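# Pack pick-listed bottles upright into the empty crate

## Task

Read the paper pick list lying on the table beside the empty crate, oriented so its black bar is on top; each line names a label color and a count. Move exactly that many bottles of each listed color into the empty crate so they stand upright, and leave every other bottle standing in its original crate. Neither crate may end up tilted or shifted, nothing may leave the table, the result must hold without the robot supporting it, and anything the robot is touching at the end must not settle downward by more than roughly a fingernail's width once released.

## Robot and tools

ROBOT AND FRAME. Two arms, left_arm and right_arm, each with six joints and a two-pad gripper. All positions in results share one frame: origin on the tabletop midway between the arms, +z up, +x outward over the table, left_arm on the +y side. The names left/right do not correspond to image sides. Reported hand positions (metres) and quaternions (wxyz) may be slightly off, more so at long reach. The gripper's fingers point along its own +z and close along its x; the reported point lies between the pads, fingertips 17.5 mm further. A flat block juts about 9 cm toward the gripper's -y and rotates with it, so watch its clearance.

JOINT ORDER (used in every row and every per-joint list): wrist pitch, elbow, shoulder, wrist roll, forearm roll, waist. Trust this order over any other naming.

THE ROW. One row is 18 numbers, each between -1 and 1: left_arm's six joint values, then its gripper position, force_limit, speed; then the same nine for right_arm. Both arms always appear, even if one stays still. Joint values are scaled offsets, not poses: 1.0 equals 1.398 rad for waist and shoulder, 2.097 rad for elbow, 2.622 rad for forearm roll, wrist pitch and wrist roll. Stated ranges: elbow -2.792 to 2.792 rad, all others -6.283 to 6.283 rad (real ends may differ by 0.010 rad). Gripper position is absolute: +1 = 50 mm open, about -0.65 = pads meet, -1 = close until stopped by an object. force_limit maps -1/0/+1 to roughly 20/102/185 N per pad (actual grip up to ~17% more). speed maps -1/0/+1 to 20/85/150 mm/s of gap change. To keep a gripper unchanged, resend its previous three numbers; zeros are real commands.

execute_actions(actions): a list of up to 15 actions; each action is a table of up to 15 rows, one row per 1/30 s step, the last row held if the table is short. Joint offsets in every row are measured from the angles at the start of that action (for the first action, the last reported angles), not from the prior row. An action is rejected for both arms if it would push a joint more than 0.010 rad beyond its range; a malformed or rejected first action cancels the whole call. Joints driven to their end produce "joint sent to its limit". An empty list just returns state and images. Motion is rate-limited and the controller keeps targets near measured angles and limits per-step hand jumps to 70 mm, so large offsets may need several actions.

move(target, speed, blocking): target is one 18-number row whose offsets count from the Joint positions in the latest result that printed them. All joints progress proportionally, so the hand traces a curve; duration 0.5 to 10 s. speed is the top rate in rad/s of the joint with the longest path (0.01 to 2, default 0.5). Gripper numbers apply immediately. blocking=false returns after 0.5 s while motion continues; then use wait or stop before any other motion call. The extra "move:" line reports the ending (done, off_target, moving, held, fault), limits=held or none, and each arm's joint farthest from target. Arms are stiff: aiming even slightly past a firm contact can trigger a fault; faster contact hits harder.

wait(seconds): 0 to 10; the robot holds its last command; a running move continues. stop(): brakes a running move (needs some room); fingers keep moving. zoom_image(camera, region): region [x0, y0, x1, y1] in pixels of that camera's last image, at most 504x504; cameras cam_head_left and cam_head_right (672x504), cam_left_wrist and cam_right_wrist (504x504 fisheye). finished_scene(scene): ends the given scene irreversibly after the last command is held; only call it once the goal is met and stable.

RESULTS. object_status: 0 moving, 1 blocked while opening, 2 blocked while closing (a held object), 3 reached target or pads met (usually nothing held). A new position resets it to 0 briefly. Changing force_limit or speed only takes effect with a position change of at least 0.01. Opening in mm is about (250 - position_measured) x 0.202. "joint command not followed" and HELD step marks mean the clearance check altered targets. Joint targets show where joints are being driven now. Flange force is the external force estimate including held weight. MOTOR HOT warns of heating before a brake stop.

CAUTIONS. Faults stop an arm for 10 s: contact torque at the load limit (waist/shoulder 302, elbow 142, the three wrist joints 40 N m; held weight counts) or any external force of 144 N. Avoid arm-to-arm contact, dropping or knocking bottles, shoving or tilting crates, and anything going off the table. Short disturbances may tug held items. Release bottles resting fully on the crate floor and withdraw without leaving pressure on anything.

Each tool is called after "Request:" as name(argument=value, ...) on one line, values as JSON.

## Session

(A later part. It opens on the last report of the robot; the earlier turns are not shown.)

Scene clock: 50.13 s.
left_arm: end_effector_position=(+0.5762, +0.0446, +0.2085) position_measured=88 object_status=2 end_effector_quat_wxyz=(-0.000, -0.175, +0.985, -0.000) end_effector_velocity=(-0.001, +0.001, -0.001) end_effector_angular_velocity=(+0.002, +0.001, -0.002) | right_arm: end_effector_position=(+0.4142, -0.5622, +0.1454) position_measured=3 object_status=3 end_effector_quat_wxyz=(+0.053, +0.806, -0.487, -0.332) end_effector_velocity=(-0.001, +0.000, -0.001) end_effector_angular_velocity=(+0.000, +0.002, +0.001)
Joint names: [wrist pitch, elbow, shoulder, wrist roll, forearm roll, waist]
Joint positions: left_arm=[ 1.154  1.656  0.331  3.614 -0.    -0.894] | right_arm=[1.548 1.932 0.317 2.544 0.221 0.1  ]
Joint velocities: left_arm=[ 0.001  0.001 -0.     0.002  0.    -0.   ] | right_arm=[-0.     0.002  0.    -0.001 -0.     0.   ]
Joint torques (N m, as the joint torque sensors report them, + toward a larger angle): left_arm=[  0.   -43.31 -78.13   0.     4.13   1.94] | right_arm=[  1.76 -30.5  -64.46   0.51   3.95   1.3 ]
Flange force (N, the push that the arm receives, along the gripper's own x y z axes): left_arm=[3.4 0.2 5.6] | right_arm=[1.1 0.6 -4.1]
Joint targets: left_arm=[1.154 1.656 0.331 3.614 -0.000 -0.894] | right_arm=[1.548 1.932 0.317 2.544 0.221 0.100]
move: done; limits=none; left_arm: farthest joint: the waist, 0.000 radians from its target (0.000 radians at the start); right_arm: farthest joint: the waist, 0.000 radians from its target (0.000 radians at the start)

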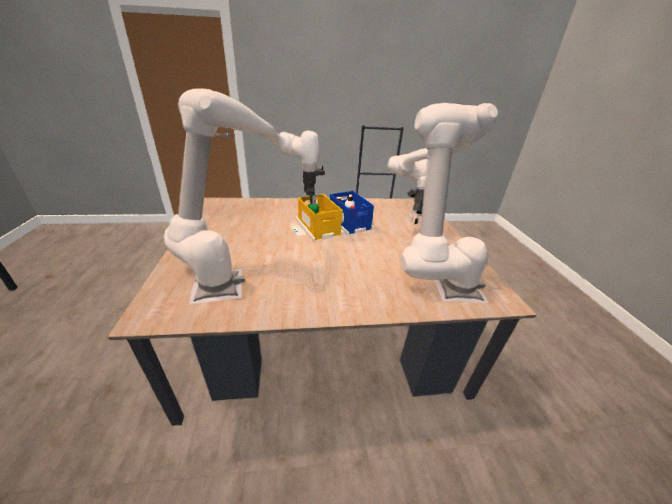

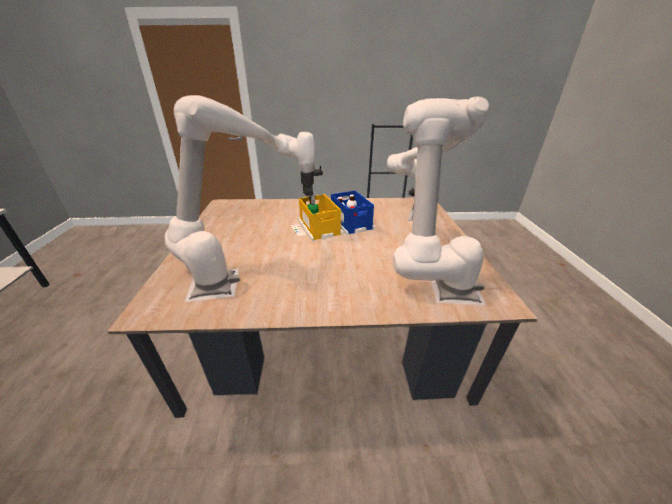

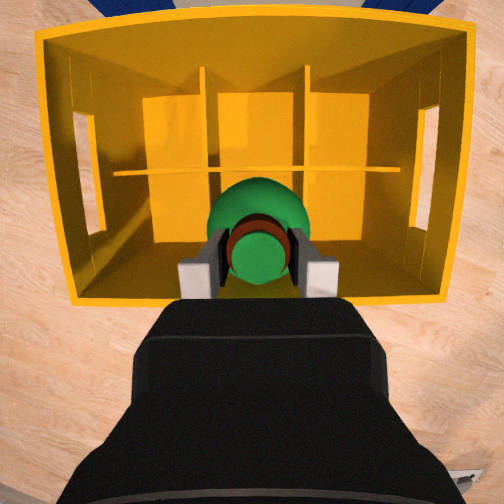

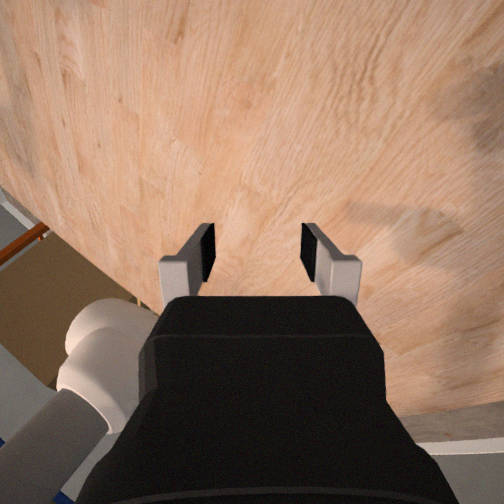

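Request:
move(target=[-0.0355,0.0253,0.0285,0,0,0,-1,-0.3,0,0,0,0,0,0,0,1,0,0], speed=0.08)

Request:
move(target=[0,0,0,0,0,0,0.8,-0.3,0,0,0,0,0,0,0,1,0,0])

Request:
move(target=[0.068,-0.0519,-0.0496,0,0,0,0.8,-0.3,0,0,0,0,0,0,0,1,0,0], speed=0.3)

Request:
move(target=[0.0531,-0.2531,0.28,-0.0146,0,-0.0275,0.8,-0.3,0,0,0,0,0,0,0,1,0,0])

Scene clock: 56.27 s.
left_arm: end_effector_position=(+0.5762, +0.0445, +0.1536) position_measured=88 object_status=2 end_effector_quat_wxyz=(-0.000, -0.175, +0.985, -0.000) end_effector_velocity=(-0.001, +0.000, -0.000) end_effector_angular_velocity=(+0.001, +0.000, -0.001) | right_arm: end_effector_position=(+0.4142, -0.5622, +0.1454) position_measured=3 object_status=3 end_effector_quat_wxyz=(+0.053, +0.806, -0.487, -0.332) end_effector_velocity=(-0.000, -0.001, -0.000) end_effector_angular_velocity=(-0.000, +0.000, -0.001)
Joint names: [wrist pitch, elbow, shoulder, wrist roll, forearm roll, waist]
Joint positions: left_arm=[ 1.061  1.709  0.371  3.614 -0.    -0.894] | right_arm=[1.548 1.932 0.317 2.544 0.221 0.1  ]
Joint velocities: left_arm=[ 0.     0.001 -0.001 -0.     0.    -0.001] | right_arm=[ 0.     0.    -0.    -0.    -0.001 -0.001]
Joint torques (N m, as the joint torque sensors report them, + toward a larger angle): left_arm=[  0.07 -41.32 -80.6    0.04   3.92   2.03] | right_arm=[  1.58 -31.01 -66.    -0.01   4.13   0.68]
Flange force (N, the push that the arm receives, along the gripper's own x y z axes): left_arm=[3.2 -0.8 6.4] | right_arm=[1.3 -1.4 -3.9]
Joint targets: left_arm=[1.061 1.709 0.371 3.614 -0.000 -0.894] | right_arm=[1.548 1.932 0.317 2.544 0.221 0.100]
move: done; limits=none; left_arm: farthest joint: the waist, 0.000 radians from its target (0.000 radians at the start); right_arm: farthest joint: the waist, 0.000 radians from its target (0.000 radians at the start)

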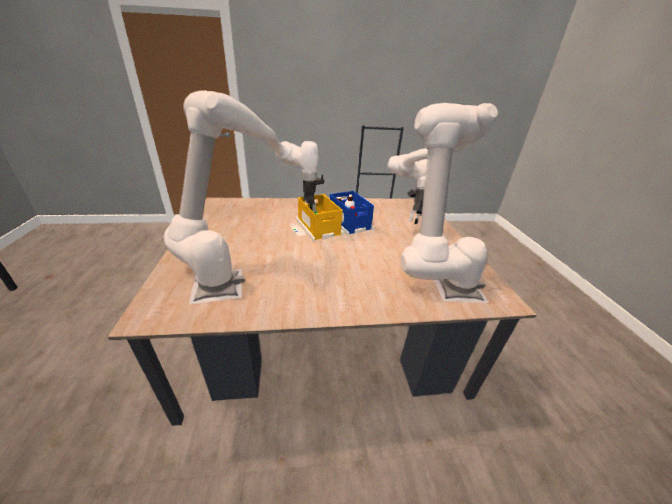

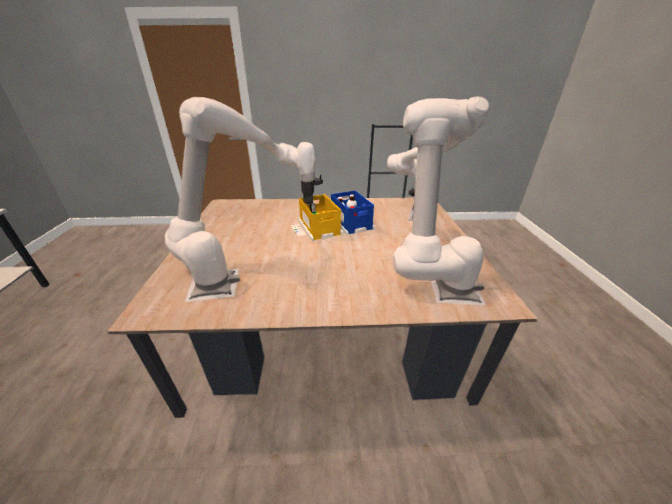

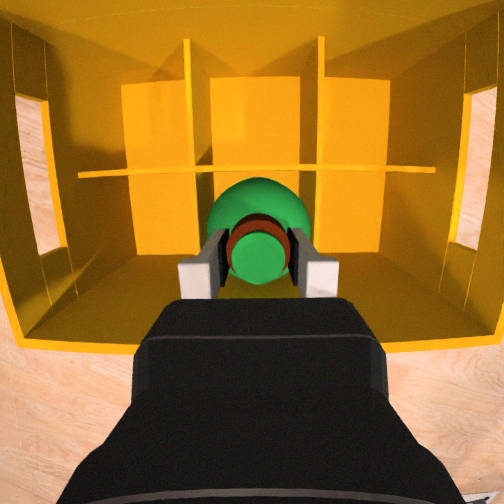

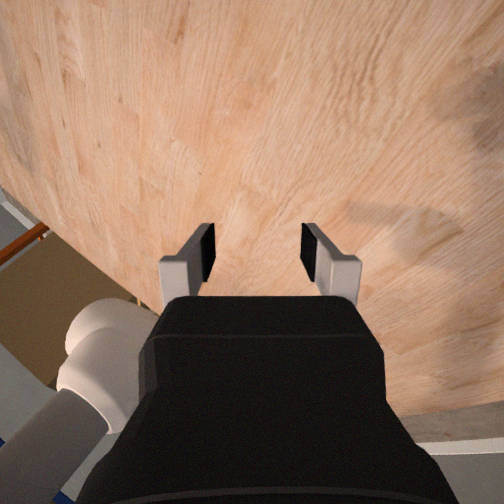

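Scene clock: 56.77 s.
left_arm: end_effector_position=(+0.5762, +0.0445, +0.1536) position_measured=32 object_status=3 end_effector_quat_wxyz=(-0.000, -0.175, +0.985, -0.000) end_effector_velocity=(-0.001, +0.000, -0.001) end_effector_angular_velocity=(+0.001, +0.002, +0.001) | right_arm: end_effector_position=(+0.4142, -0.5622, +0.1454) position_measured=3 object_status=3 end_effector_quat_wxyz=(+0.053, +0.806, -0.487, -0.332) end_effector_velocity=(+0.000, -0.000, -0.000) end_effector_angular_velocity=(+0.001, +0.001, -0.002)
Joint names: [wrist pitch, elbow, shoulder, wrist roll, forearm roll, waist]
Joint positions: left_arm=[ 1.061  1.709  0.371  3.614 -0.    -0.894] | right_arm=[1.548 1.932 0.317 2.544 0.221 0.1  ]
Joint velocities: left_arm=[ 0.001  0.001  0.    -0.001 -0.    -0.   ] | right_arm=[ 0.    -0.     0.001 -0.     0.001 -0.002]
Joint torques (N m, as the joint torque sensors report them, + toward a larger angle): left_arm=[  0.2  -38.25 -77.21   0.03   3.72   0.61] | right_arm=[  1.53 -31.65 -63.86   0.66   3.96   1.23]
Flange force (N, the push that the arm receives, along the gripper's own x y z axes): left_arm=[0.5 -0.6 0.7] | right_arm=[1.4 3.0 -3.1]
Joint targets: left_arm=[1.061 1.709 0.371 3.614 -0.000 -0.894] | right_arm=[1.548 1.932 0.317 2.544 0.221 0.100]
move: done; limits=none; left_arm: farthest joint: the waist, 0.000 radians from its target (0.000 radians at the start); right_arm: farthest joint: the waist, 0.000 radians from its target (0.000 radians at the start)

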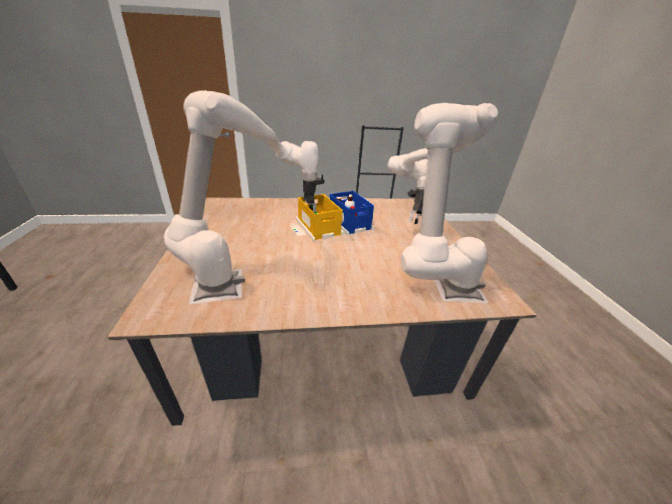

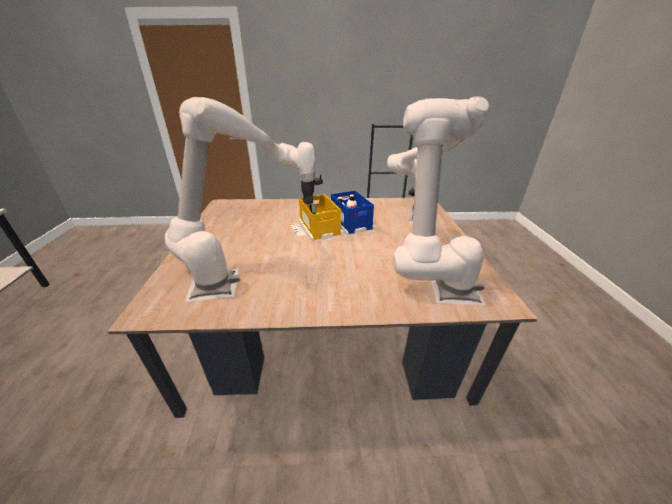

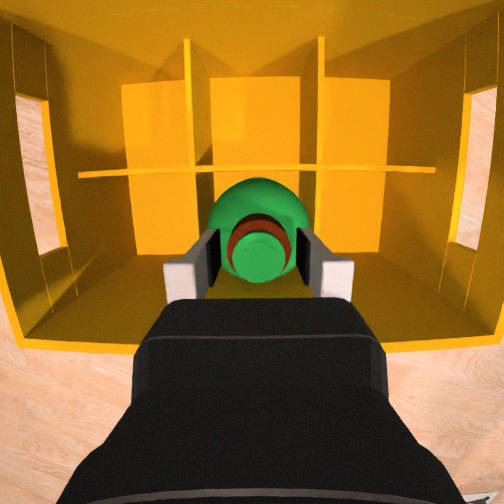

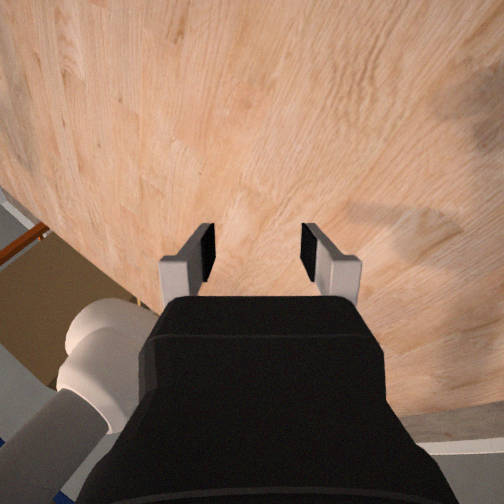

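Scene clock: 57.80 s.
left_arm: end_effector_position=(+0.5763, +0.0445, +0.2585) position_measured=32 object_status=3 end_effector_quat_wxyz=(-0.000, -0.175, +0.985, -0.000) end_effector_velocity=(-0.000, +0.001, -0.000) end_effector_angular_velocity=(+0.002, +0.001, +0.000) | right_arm: end_effector_position=(+0.4142, -0.5622, +0.1454) position_measured=3 object_status=3 end_effector_quat_wxyz=(+0.053, +0.806, -0.487, -0.332) end_effector_velocity=(-0.000, -0.000, -0.001) end_effector_angular_velocity=(+0.001, +0.001, -0.003)
Joint names: [wrist pitch, elbow, shoulder, wrist roll, forearm roll, waist]
Joint positions: left_arm=[ 1.239  1.6    0.302  3.614 -0.    -0.894] | right_arm=[1.548 1.932 0.317 2.544 0.221 0.1  ]
Joint velocities: left_arm=[0.002 0.    0.    0.    0.    0.   ] | right_arm=[-0.     0.001  0.    -0.     0.001 -0.002]
Joint torques (N m, as the joint torque sensors report them, + toward a larger angle): left_arm=[ -0.18 -41.05 -71.92   0.13   4.05   1.38] | right_arm=[  1.8  -31.35 -62.22   0.73   3.85   3.03]
Flange force (N, the push that the arm receives, along the gripper's own x y z axes): left_arm=[1.8 -0.9 -0.4] | right_arm=[1.9 6.9 -3.9]
Joint targets: left_arm=[1.239 1.600 0.302 3.614 -0.000 -0.894] | right_arm=[1.548 1.932 0.317 2.544 0.221 0.100]
move: done; limits=none; left_arm: farthest joint: the waist, 0.000 radians from its target (0.000 radians at the start); right_arm: farthest joint: the waist, 0.000 radians from its target (0.000 radians at the start)

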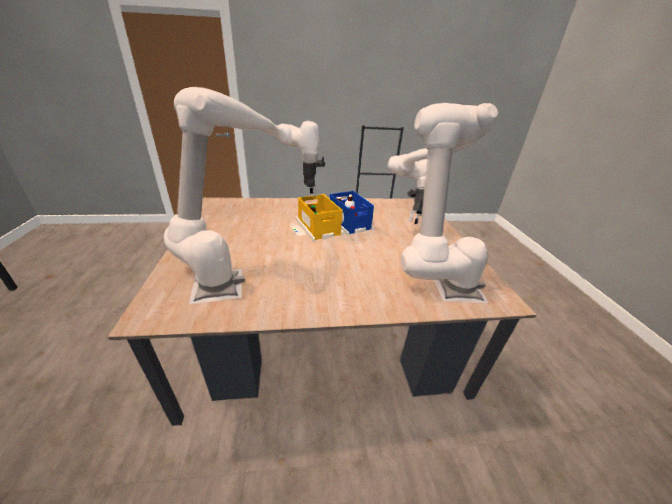

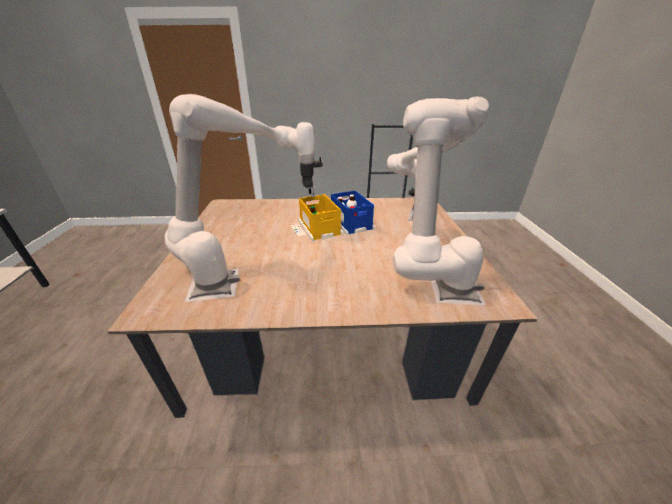

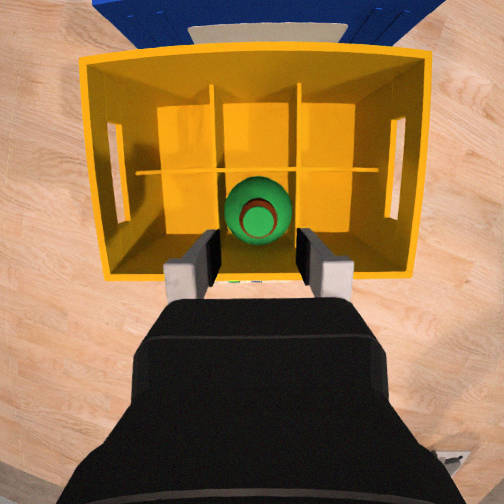

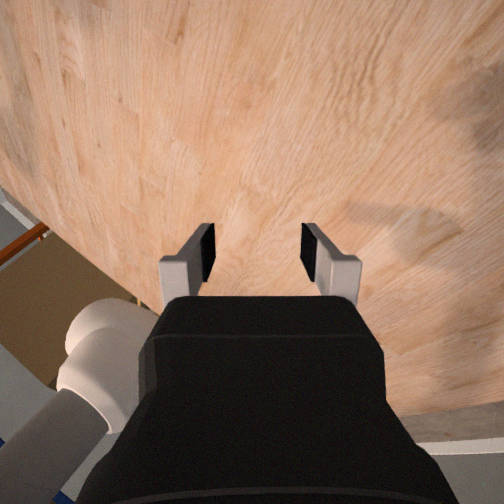

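Scene clock: 59.33 s.
left_arm: end_effector_position=(+0.7222, -0.1403, +0.2186) position_measured=32 object_status=3 end_effector_quat_wxyz=(-0.000, -0.174, +0.985, -0.000) end_effector_velocity=(-0.000, -0.000, -0.001) end_effector_angular_velocity=(+0.001, +0.003, +0.001) | right_arm: end_effector_position=(+0.4142, -0.5622, +0.1454) position_measured=3 object_status=3 end_effector_quat_wxyz=(+0.053, +0.806, -0.487, -0.332) end_effector_velocity=(+0.000, +0.000, +0.000) end_effector_angular_velocity=(+0.000, -0.000, +0.000)
Joint names: [wrist pitch, elbow, shoulder, wrist roll, forearm roll, waist]
Joint positions: left_arm=[ 1.378  1.07   0.693  3.576 -0.    -0.933] | right_arm=[1.548 1.932 0.317 2.544 0.221 0.1  ]
Joint velocities: left_arm=[ 0.001 -0.001  0.002 -0.001 -0.001 -0.   ] | right_arm=[ 0.    -0.001  0.    -0.     0.     0.   ]
Joint torques (N m, as the joint torque sensors report them, + toward a larger angle): left_arm=[   0.15  -43.52 -113.12    0.11    4.5     1.72] | right_arm=[  1.82 -31.67 -65.31   0.42   3.84   0.35]
Flange force (N, the push that the arm receives, along the gripper's own x y z axes): left_arm=[0.8 -3.0 1.9] | right_arm=[0.8 -0.2 -2.1]
Joint targets: left_arm=[1.378 1.070 0.693 3.576 -0.000 -0.933] | right_arm=[1.548 1.932 0.317 2.544 0.221 0.100]
move: done; limits=none; left_arm: farthest joint: the waist, 0.000 radians from its target (0.038 radians at the start); right_arm: farthest joint: the waist, 0.000 radians from its target (0.000 radians at the start)

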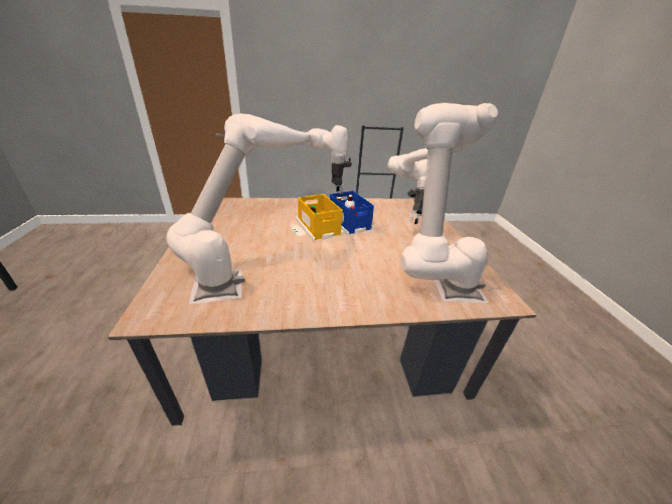

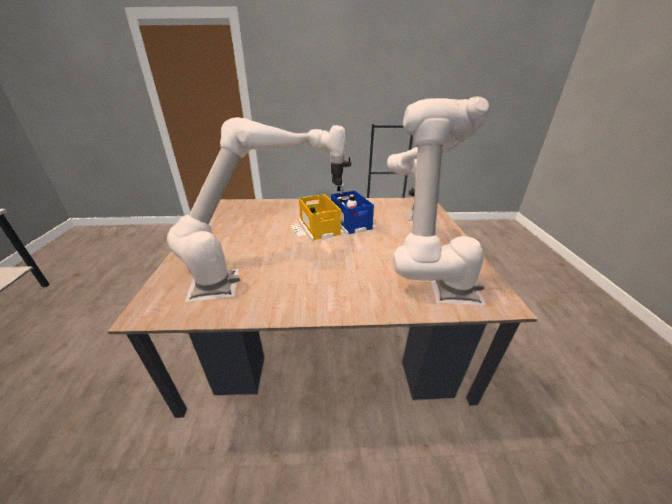

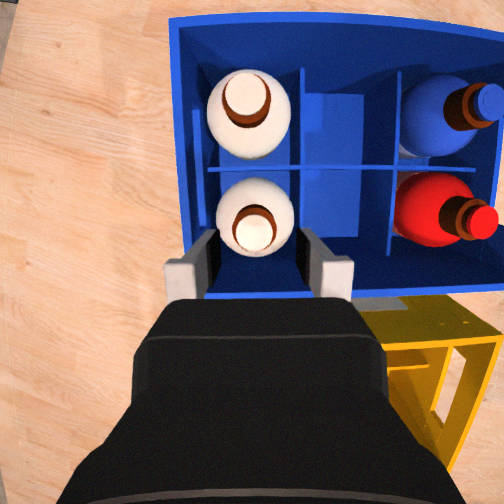

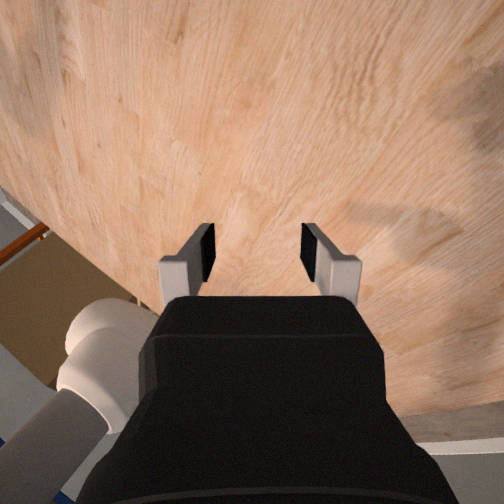

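Request:
move(target=[-0.0383,0.0342,0.0205,0.001,0,0.002,0.72,-0.3,0,0,0,0,0,0,0,1,0,0], speed=0.07)

Scene clock: 63.57 s.
left_arm: end_effector_position=(+0.7241, -0.1384, +0.1527) position_measured=45 object_status=3 end_effector_quat_wxyz=(-0.000, -0.175, +0.985, -0.000) end_effector_velocity=(-0.000, +0.000, -0.000) end_effector_angular_velocity=(-0.000, +0.000, +0.000) | right_arm: end_effector_position=(+0.4142, -0.5622, +0.1454) position_measured=3 object_status=3 end_effector_quat_wxyz=(+0.053, +0.806, -0.487, -0.332) end_effector_velocity=(-0.000, +0.001, -0.000) end_effector_angular_velocity=(+0.000, +0.000, +0.001)
Joint names: [wrist pitch, elbow, shoulder, wrist roll, forearm roll, waist]
Joint positions: left_arm=[ 1.278  1.141  0.722  3.579 -0.    -0.93 ] | right_arm=[1.548 1.932 0.317 2.544 0.221 0.1  ]
Joint velocities: left_arm=[-0.001  0.001 -0.    -0.    -0.001  0.   ] | right_arm=[-0.     0.     0.     0.001  0.001  0.002]
Joint torques (N m, as the joint torque sensors report them, + toward a larger angle): left_arm=[  -0.05  -42.39 -112.66    0.13    4.3     0.29] | right_arm=[  1.54 -30.31 -61.36   0.37   4.07   1.  ]
Flange force (N, the push that the arm receives, along the gripper's own x y z axes): left_arm=[0.1 -0.3 1.3] | right_arm=[-2.0 4.8 -5.5]
Joint targets: left_arm=[1.278 1.141 0.722 3.579 -0.000 -0.930] | right_arm=[1.548 1.932 0.317 2.544 0.221 0.100]
move: done; limits=none; left_arm: farthest joint: the waist, 0.000 radians from its target (0.002 radians at the start); right_arm: farthest joint: the waist, 0.000 radians from its target (0.000 radians at the start)

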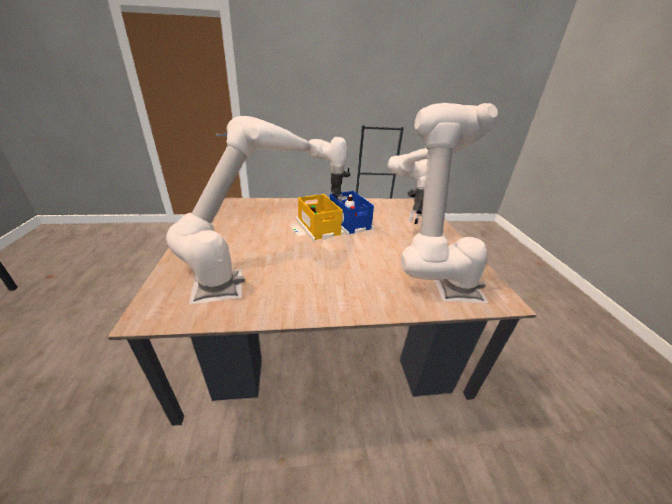

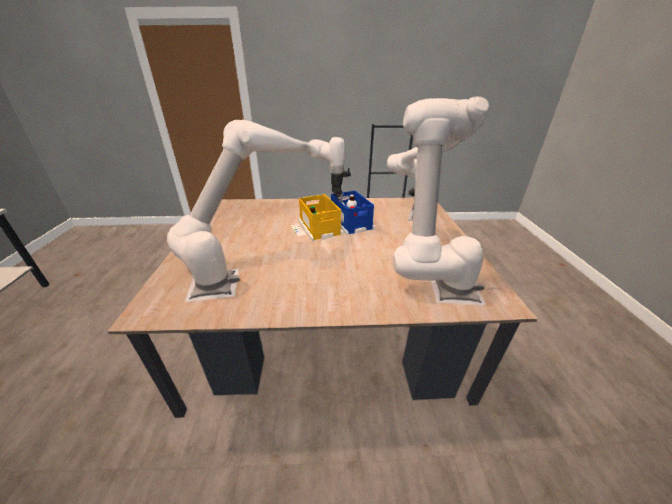

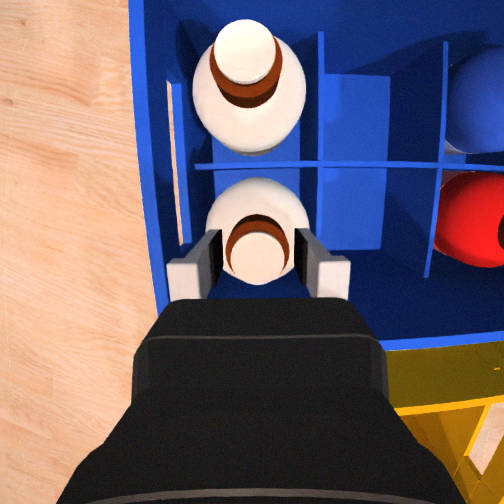

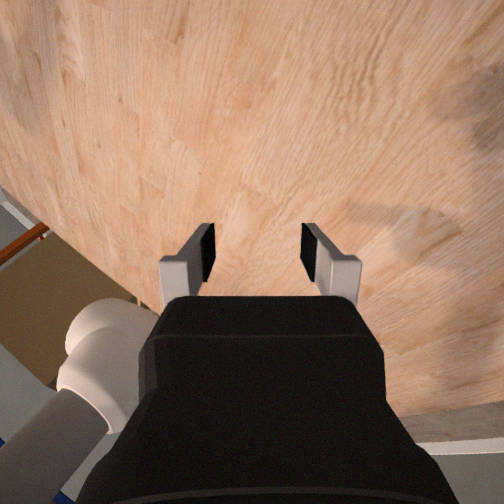

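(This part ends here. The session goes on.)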